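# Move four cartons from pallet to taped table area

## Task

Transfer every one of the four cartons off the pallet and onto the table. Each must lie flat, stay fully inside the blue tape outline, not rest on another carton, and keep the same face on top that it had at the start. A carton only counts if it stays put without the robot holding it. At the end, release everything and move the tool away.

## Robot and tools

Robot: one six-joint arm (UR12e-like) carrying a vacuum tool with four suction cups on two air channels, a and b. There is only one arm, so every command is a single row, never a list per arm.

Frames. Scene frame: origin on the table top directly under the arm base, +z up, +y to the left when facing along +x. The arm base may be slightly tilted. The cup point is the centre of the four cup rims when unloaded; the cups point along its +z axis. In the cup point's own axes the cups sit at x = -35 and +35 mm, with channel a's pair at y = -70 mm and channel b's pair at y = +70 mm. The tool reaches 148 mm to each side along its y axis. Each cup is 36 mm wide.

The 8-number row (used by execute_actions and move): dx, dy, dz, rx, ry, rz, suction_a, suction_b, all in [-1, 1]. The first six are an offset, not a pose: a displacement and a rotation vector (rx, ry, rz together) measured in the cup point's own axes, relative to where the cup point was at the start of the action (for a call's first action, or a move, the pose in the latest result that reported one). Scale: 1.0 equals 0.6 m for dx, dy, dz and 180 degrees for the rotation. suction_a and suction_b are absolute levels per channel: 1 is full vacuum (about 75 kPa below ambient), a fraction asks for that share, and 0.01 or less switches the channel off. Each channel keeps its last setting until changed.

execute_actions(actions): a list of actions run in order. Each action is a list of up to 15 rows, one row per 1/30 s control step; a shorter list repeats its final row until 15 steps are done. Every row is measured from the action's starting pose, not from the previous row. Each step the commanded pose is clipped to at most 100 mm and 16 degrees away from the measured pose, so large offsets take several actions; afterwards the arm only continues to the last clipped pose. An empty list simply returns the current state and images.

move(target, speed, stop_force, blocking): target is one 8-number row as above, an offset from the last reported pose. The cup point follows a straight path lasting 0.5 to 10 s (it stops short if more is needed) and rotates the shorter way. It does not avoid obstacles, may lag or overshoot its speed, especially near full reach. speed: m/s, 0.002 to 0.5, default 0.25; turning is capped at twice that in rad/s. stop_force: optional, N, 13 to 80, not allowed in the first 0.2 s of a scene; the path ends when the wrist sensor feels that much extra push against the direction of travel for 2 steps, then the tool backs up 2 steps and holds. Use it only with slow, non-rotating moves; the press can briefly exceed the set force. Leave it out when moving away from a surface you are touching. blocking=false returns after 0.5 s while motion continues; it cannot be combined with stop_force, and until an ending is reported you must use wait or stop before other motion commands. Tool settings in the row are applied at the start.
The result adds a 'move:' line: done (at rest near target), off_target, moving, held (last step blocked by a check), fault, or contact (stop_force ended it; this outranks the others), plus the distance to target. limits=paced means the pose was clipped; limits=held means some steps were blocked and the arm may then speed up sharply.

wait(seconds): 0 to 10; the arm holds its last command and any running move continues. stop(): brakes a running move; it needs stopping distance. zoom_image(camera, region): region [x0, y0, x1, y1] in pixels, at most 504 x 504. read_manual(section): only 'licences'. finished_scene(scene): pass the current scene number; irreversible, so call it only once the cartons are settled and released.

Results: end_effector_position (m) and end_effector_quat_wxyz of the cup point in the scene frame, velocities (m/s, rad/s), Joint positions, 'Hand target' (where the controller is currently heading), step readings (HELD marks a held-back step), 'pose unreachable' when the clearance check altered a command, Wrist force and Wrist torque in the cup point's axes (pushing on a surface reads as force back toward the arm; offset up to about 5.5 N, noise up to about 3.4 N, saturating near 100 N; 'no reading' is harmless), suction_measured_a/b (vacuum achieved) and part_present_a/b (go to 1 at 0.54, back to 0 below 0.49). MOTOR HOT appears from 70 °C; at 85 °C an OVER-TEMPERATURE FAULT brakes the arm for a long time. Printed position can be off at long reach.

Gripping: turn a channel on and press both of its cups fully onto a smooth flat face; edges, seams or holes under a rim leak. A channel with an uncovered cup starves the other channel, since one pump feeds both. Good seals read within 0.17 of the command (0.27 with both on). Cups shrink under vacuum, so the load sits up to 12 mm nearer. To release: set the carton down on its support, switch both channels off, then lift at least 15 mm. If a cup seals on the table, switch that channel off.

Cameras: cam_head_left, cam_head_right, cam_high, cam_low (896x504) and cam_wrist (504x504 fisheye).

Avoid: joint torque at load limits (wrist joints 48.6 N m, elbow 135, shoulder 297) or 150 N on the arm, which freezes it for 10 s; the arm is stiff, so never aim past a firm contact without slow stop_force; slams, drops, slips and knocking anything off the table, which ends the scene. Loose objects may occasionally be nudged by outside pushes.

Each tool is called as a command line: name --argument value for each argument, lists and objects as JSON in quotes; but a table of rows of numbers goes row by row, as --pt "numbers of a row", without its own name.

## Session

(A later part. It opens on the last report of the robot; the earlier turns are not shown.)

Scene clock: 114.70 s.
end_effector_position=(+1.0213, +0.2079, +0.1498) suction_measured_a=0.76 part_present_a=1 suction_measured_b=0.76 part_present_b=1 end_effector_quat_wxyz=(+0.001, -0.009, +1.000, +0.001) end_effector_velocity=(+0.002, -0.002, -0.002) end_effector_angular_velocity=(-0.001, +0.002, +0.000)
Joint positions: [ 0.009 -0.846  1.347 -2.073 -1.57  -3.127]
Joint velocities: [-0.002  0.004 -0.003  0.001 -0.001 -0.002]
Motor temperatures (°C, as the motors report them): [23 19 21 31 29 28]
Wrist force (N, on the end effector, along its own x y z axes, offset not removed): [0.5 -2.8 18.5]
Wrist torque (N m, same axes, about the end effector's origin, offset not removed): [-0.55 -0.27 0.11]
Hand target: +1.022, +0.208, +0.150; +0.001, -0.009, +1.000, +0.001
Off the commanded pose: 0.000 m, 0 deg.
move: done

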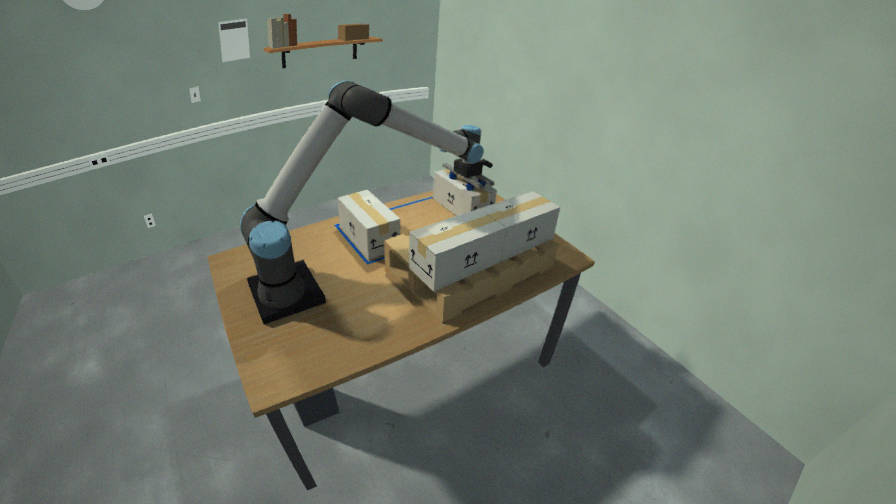

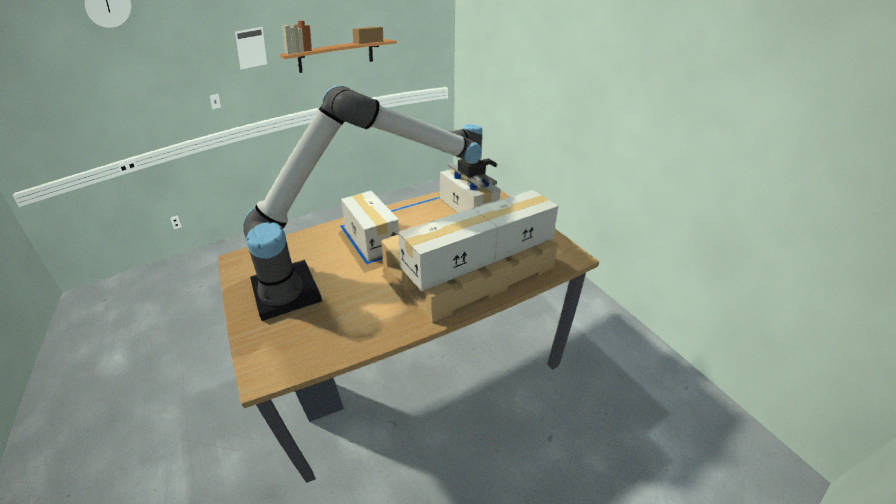

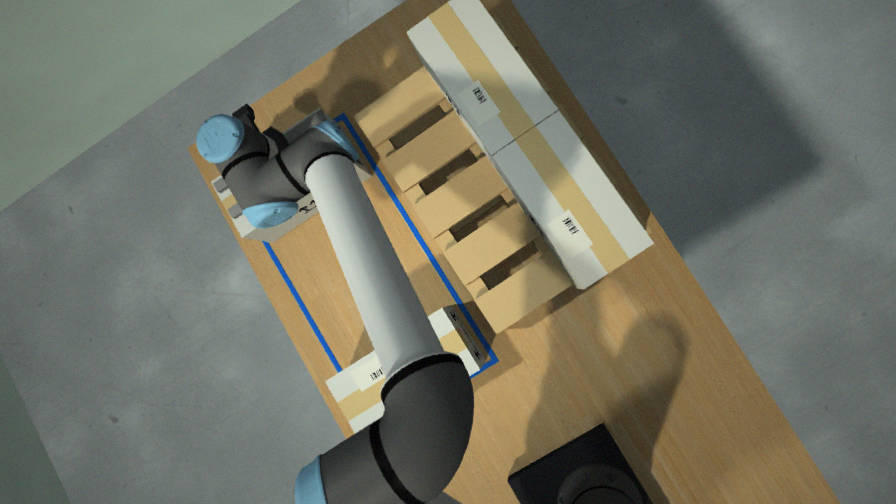

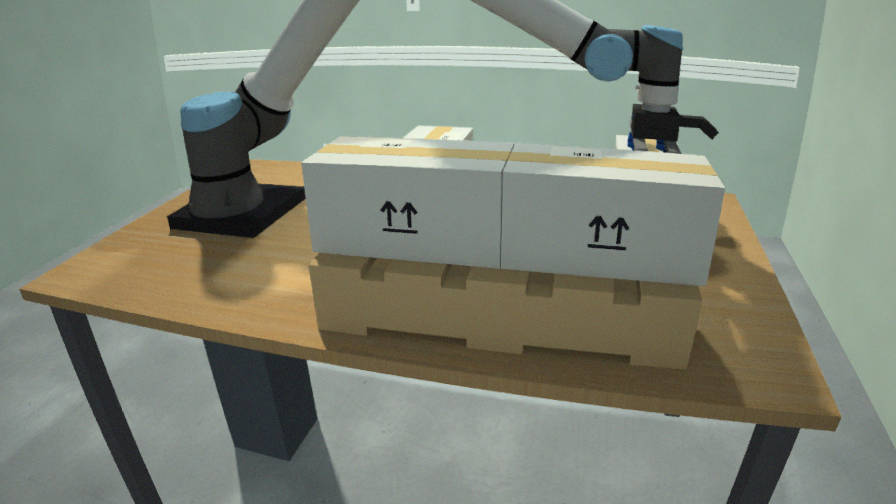

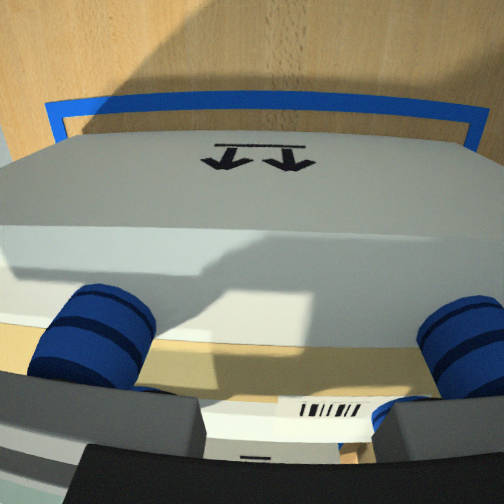

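move --target '[0,0,0.03,0,0,0,1,1]' --speed 0.004 --stop_force 13

execute_actions --actions '[[[0,0,0,0,0,0,0,0]]]'

move --target '[0,0,-0.3,0,0,0,0,0]' --speed 0.4

move --target '[0.728,-0.805,0,0,0,0.491,0,0]' --speed 0.5

Scene clock: 124.30 s.
end_effector_position=(+1.0216, +0.2076, +0.1453) suction_measured_a=0.76 part_present_a=1 suction_measured_b=0.76 part_present_b=1 end_effector_quat_wxyz=(+0.001, -0.009, +1.000, +0.001) end_effector_velocity=(-0.001, +0.001, -0.001) end_effector_angular_velocity=(+0.001, +0.003, +0.001)
Joint positions: [ 0.009 -0.843  1.349 -2.079 -1.57  -3.127]
Joint velocities: [ 0.     0.     0.     0.002  0.001 -0.   ]
Motor temperatures (°C, as the motors report them): [23 19 21 31 29 28]
Wrist force (N, on the end effector, along its own x y z axes, offset not removed): [2.6 -1.8 -0.1]
Wrist torque (N m, same axes, about the end effector's origin, offset not removed): [1.74 -0.74 0.45]
Hand target: +1.022, +0.208, +0.146; +0.001, -0.009, +1.000, +0.001
Off the commanded pose: 0.014 m, 0 deg.
move: contact

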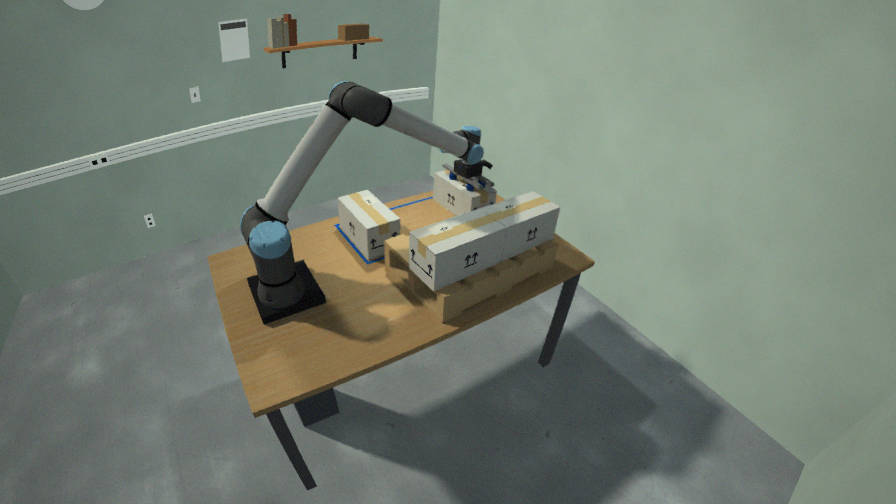

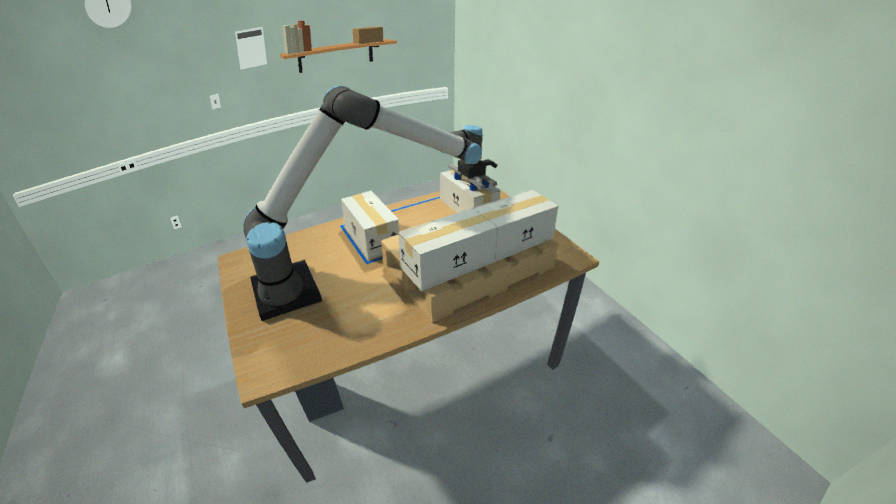

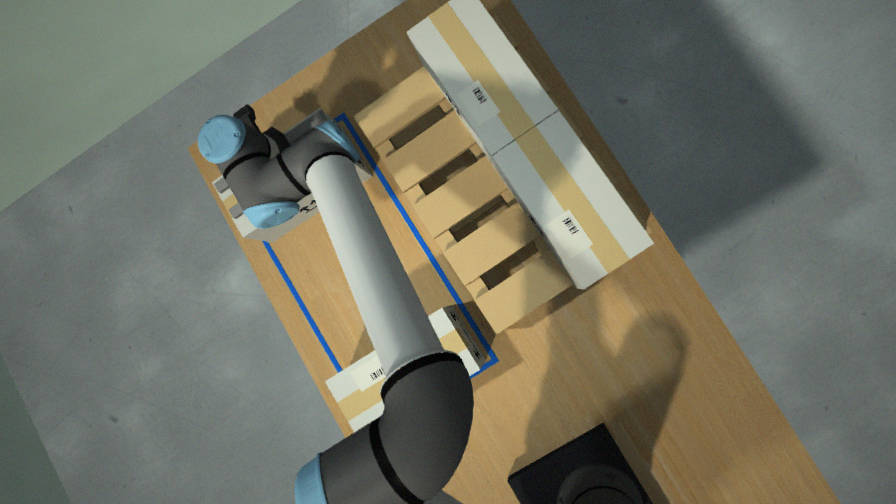

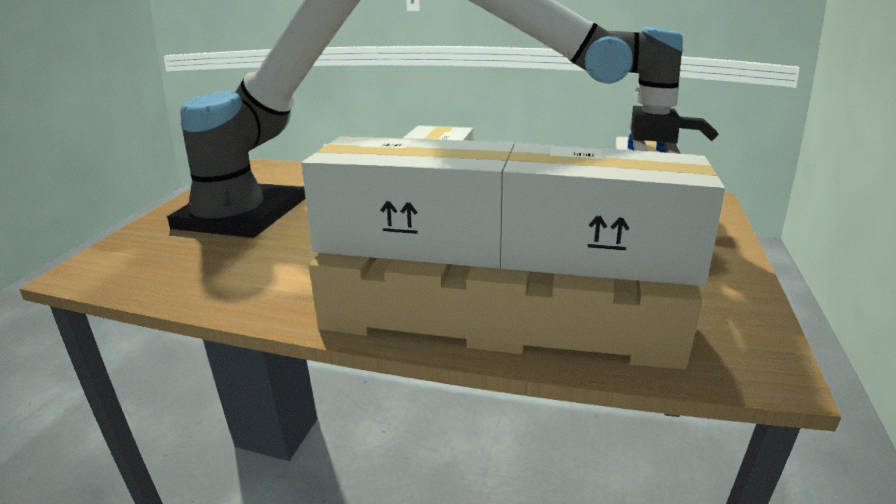

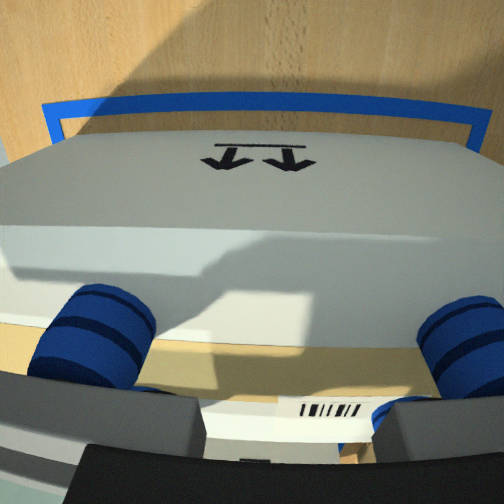

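Scene clock: 124.80 s.
end_effector_position=(+1.0217, +0.2076, +0.1456) suction_measured_a=0.01 part_present_a=0 suction_measured_b=0.01 part_present_b=0 end_effector_quat_wxyz=(+0.001, -0.009, +1.000, +0.001) end_effector_velocity=(-0.001, +0.001, -0.002) end_effector_angular_velocity=(-0.000, +0.002, +0.001)
Joint positions: [ 0.009 -0.843  1.349 -2.079 -1.57  -3.127]
Joint velocities: [ 0.001  0.001  0.001 -0.    -0.     0.   ]
Motor temperatures (°C, as the motors report them): [23 19 21 31 29 28]
Wrist force (N, on the end effector, along its own x y z axes, offset not removed): [4.1 -2.0 -50.2]
Wrist torque (N m, same axes, about the end effector's origin, offset not removed): [-0.31 -0.38 0.10]
Hand target: +1.022, +0.208, +0.145; +0.001, -0.009, +1.000, +0.001
Off the commanded pose: 0.000 m, 0 deg.
Step readings (end_effector_position):
0: (+1.0216, +0.2076, +0.1453)
1: (+1.0216, +0.2076, +0.1453)
2: (+1.0216, +0.2076, +0.1453)
4: (+1.0218, +0.2076, +0.1457)
8: (+1.0218, +0.2076, +0.1458)
15: end_effector_position above

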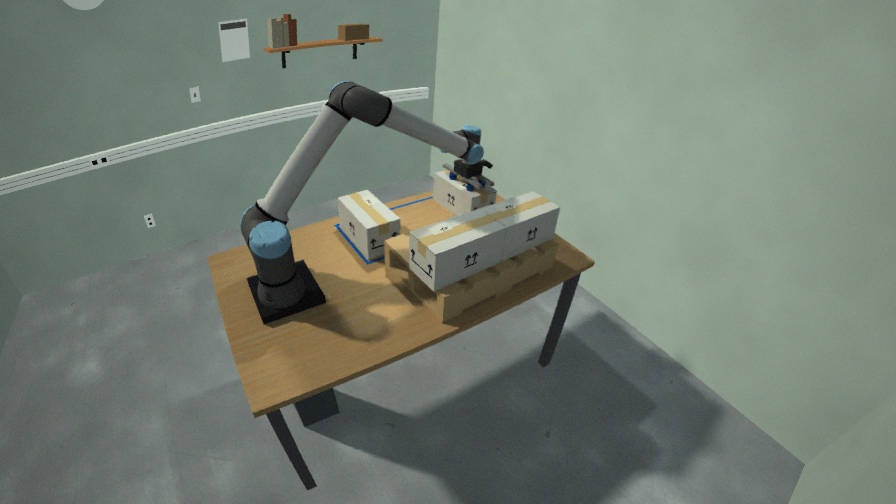

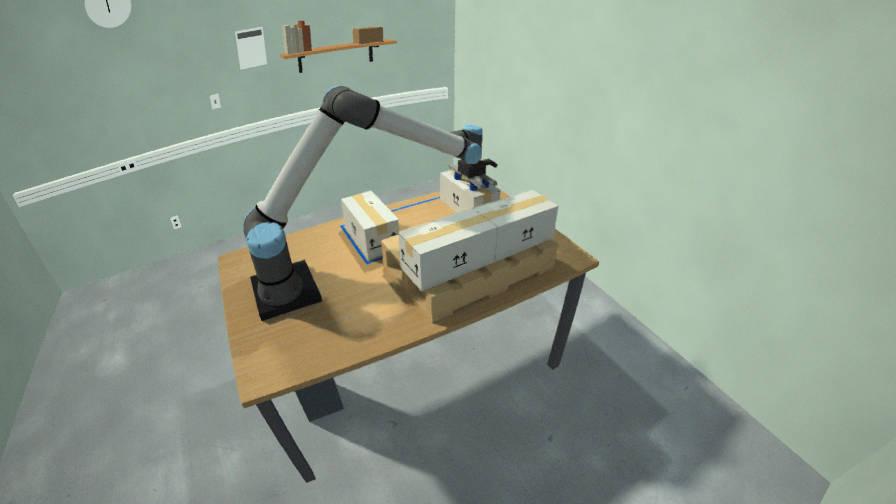

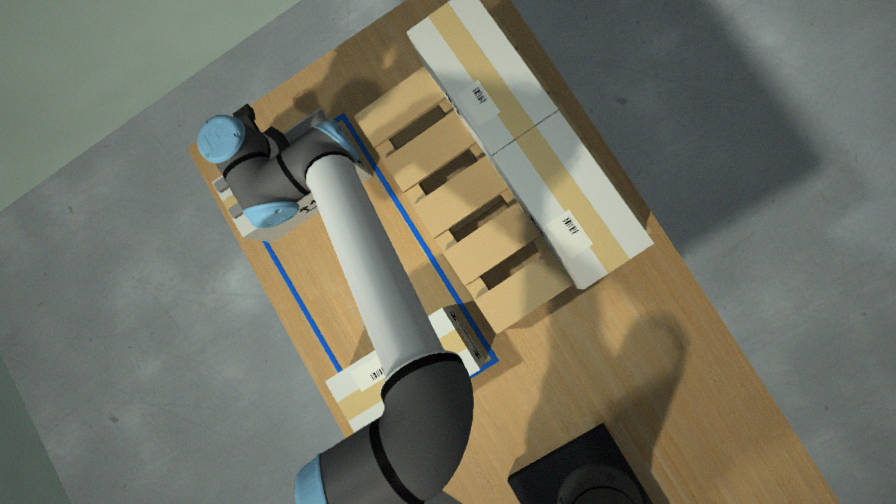

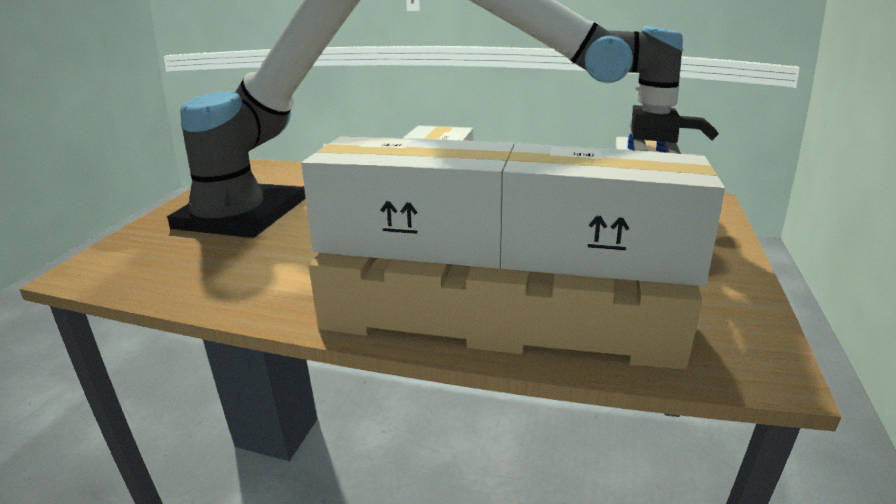

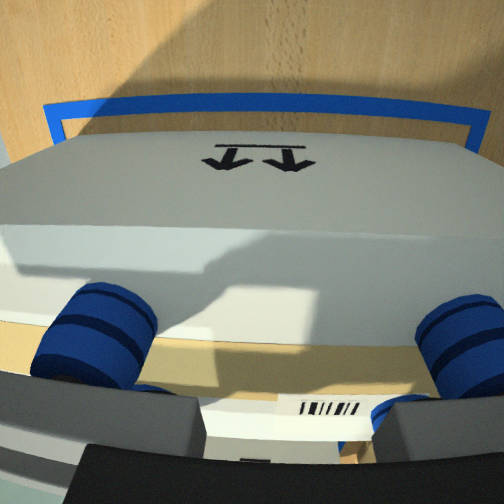

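Scene clock: 126.03 s.
end_effector_position=(+1.0214, +0.2074, +0.3252) suction_measured_a=0.01 part_present_a=0 suction_measured_b=0.01 part_present_b=0 end_effector_quat_wxyz=(+0.001, -0.009, +1.000, +0.001) end_effector_velocity=(+0.000, -0.001, +0.003) end_effector_angular_velocity=(-0.000, +0.000, -0.000)
Joint positions: [ 0.009 -0.956  1.205 -1.822 -1.57  -3.127]
Joint velocities: [-0.001 -0.001 -0.003  0.005 -0.    -0.   ]
Motor temperatures (°C, as the motors report them): [23 19 21 31 29 28]
Wrist force (N, on the end effector, along its own x y z axes, offset not removed): [-0.7 -1.1 -1.4]
Wrist torque (N m, same axes, about the end effector's origin, offset not removed): [-0.12 -0.07 0.08]
Hand target: +1.021, +0.207, +0.326; +0.001, -0.009, +1.000, +0.001
Off the commanded pose: 0.000 m, 0 deg.
move: done

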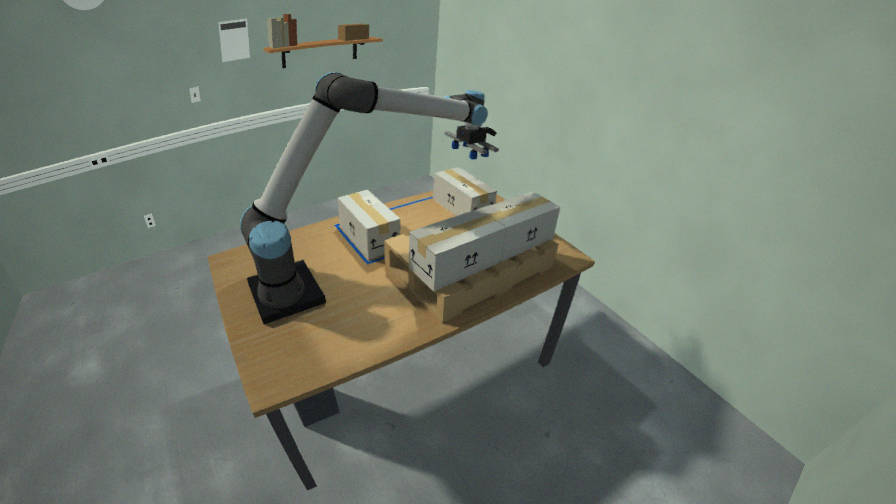

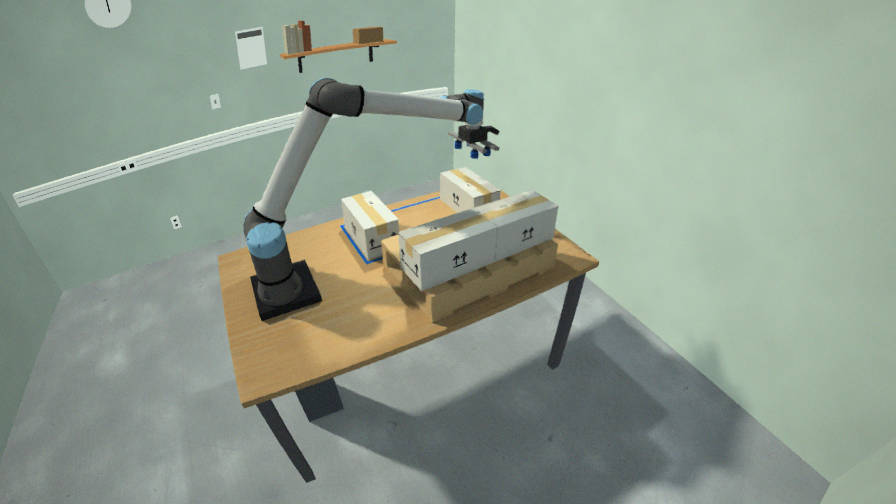

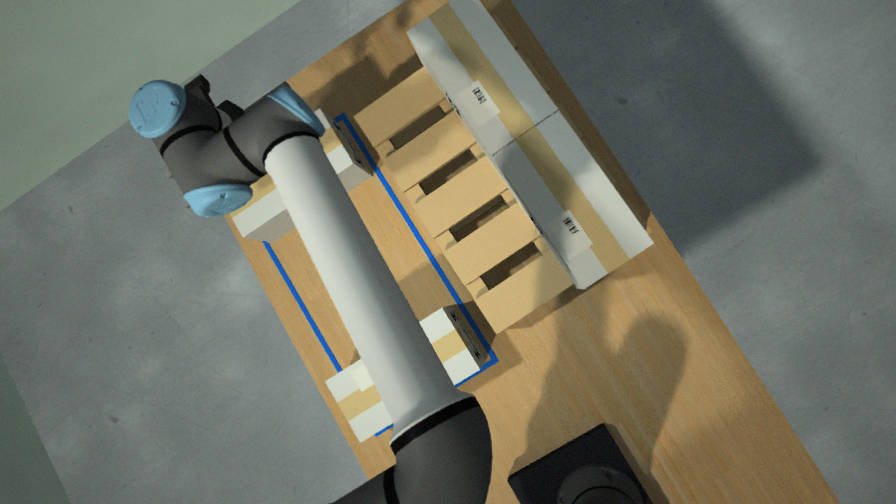

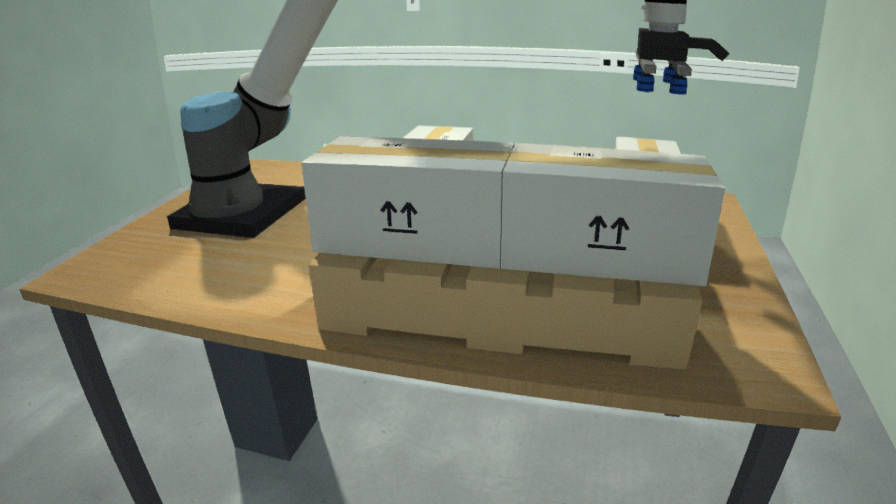

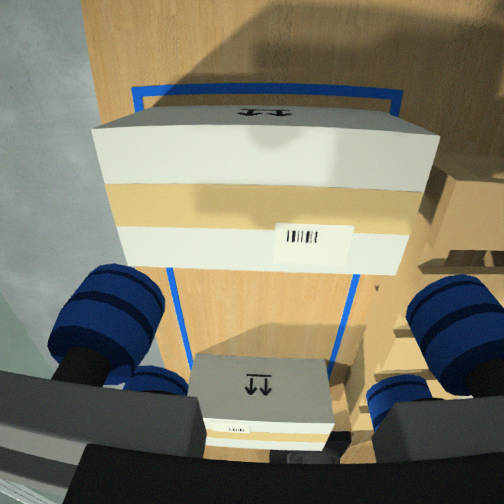

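Scene clock: 128.43 s.
end_effector_position=(+0.5934, -0.2827, +0.3234) suction_measured_a=0.01 part_present_a=0 suction_measured_b=0.01 part_present_b=0 end_effector_quat_wxyz=(+0.000, +0.690, +0.723, +0.001) end_effector_velocity=(-0.001, -0.002, +0.000) end_effector_angular_velocity=(+0.000, -0.000, -0.004)
Joint positions: [-0.736 -1.568  2.029 -2.033 -1.569 -2.331]
Joint velocities: [-0.003 -0.001  0.001  0.     0.     0.   ]
Motor temperatures (°C, as the motors report them): [23 19 21 31 29 28]
Wrist force (N, on the end effector, along its own x y z axes, offset not removed): [0.7 1.1 0.1]
Wrist torque (N m, same axes, about the end effector's origin, offset not removed): [0.04 -0.17 0.02]
Hand target: +0.593, -0.283, +0.323; +0.000, +0.691, +0.723, +0.001
Off the commanded pose: 0.001 m, 0 deg.
move: done

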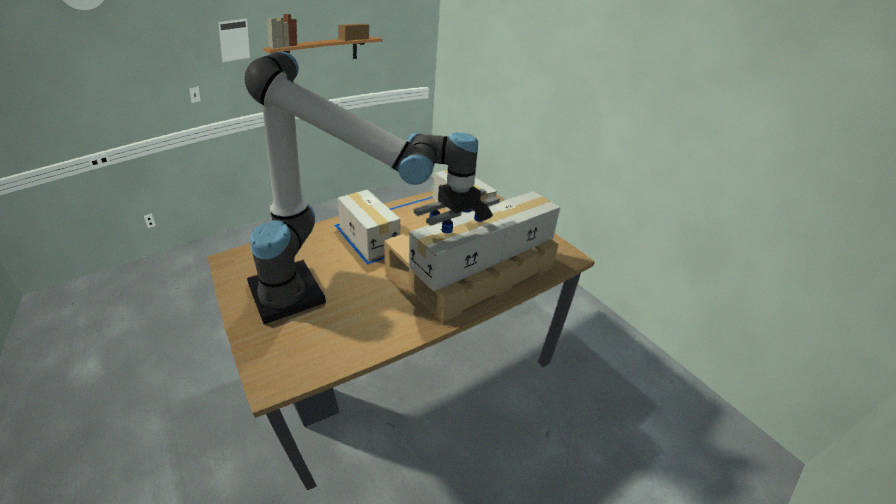

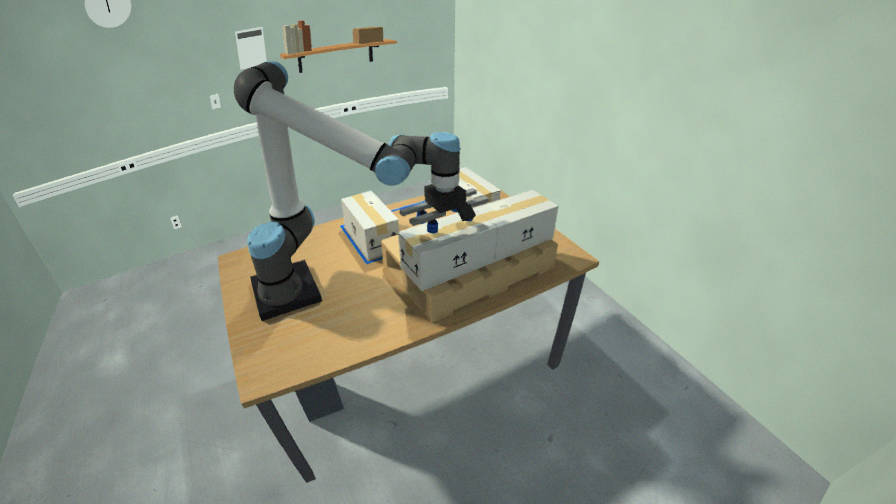

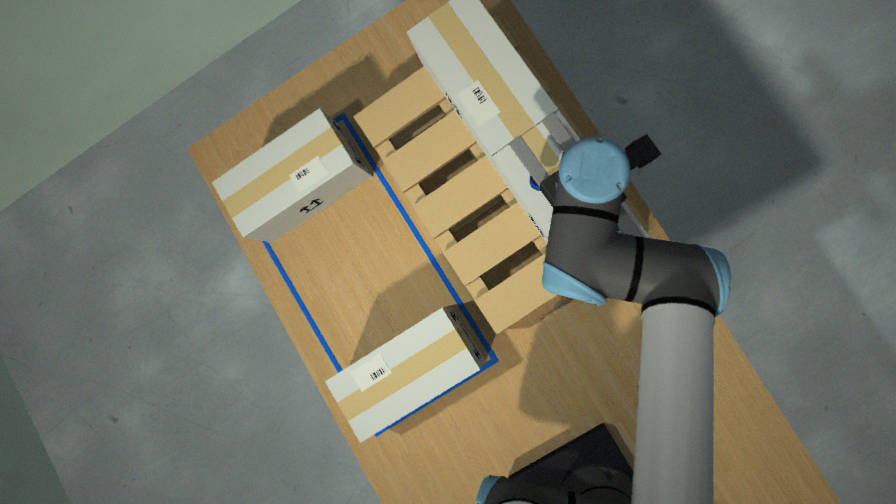

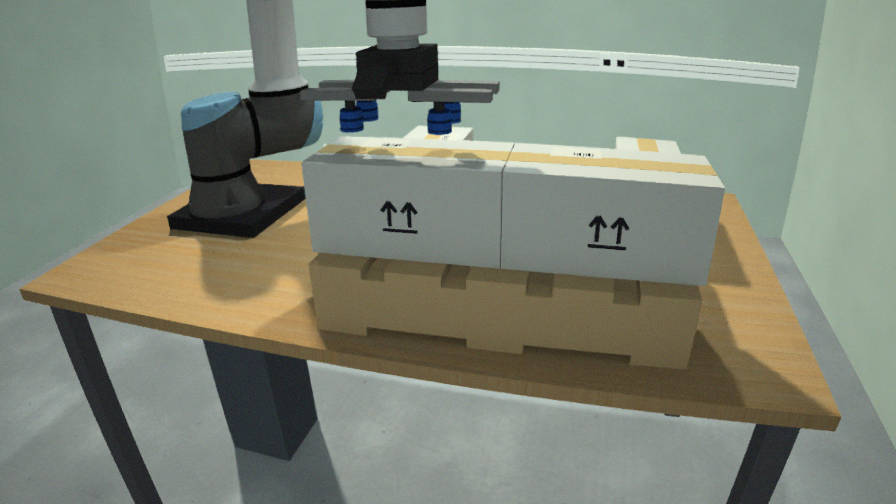

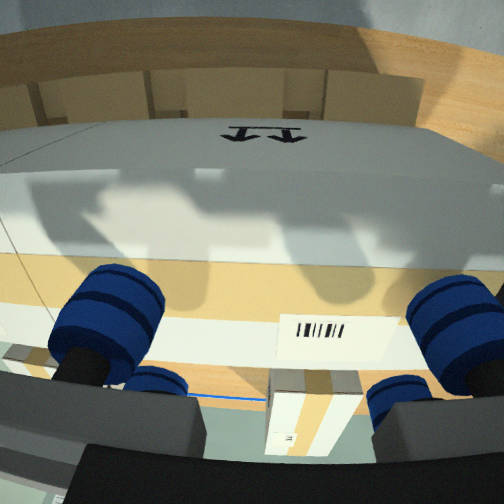

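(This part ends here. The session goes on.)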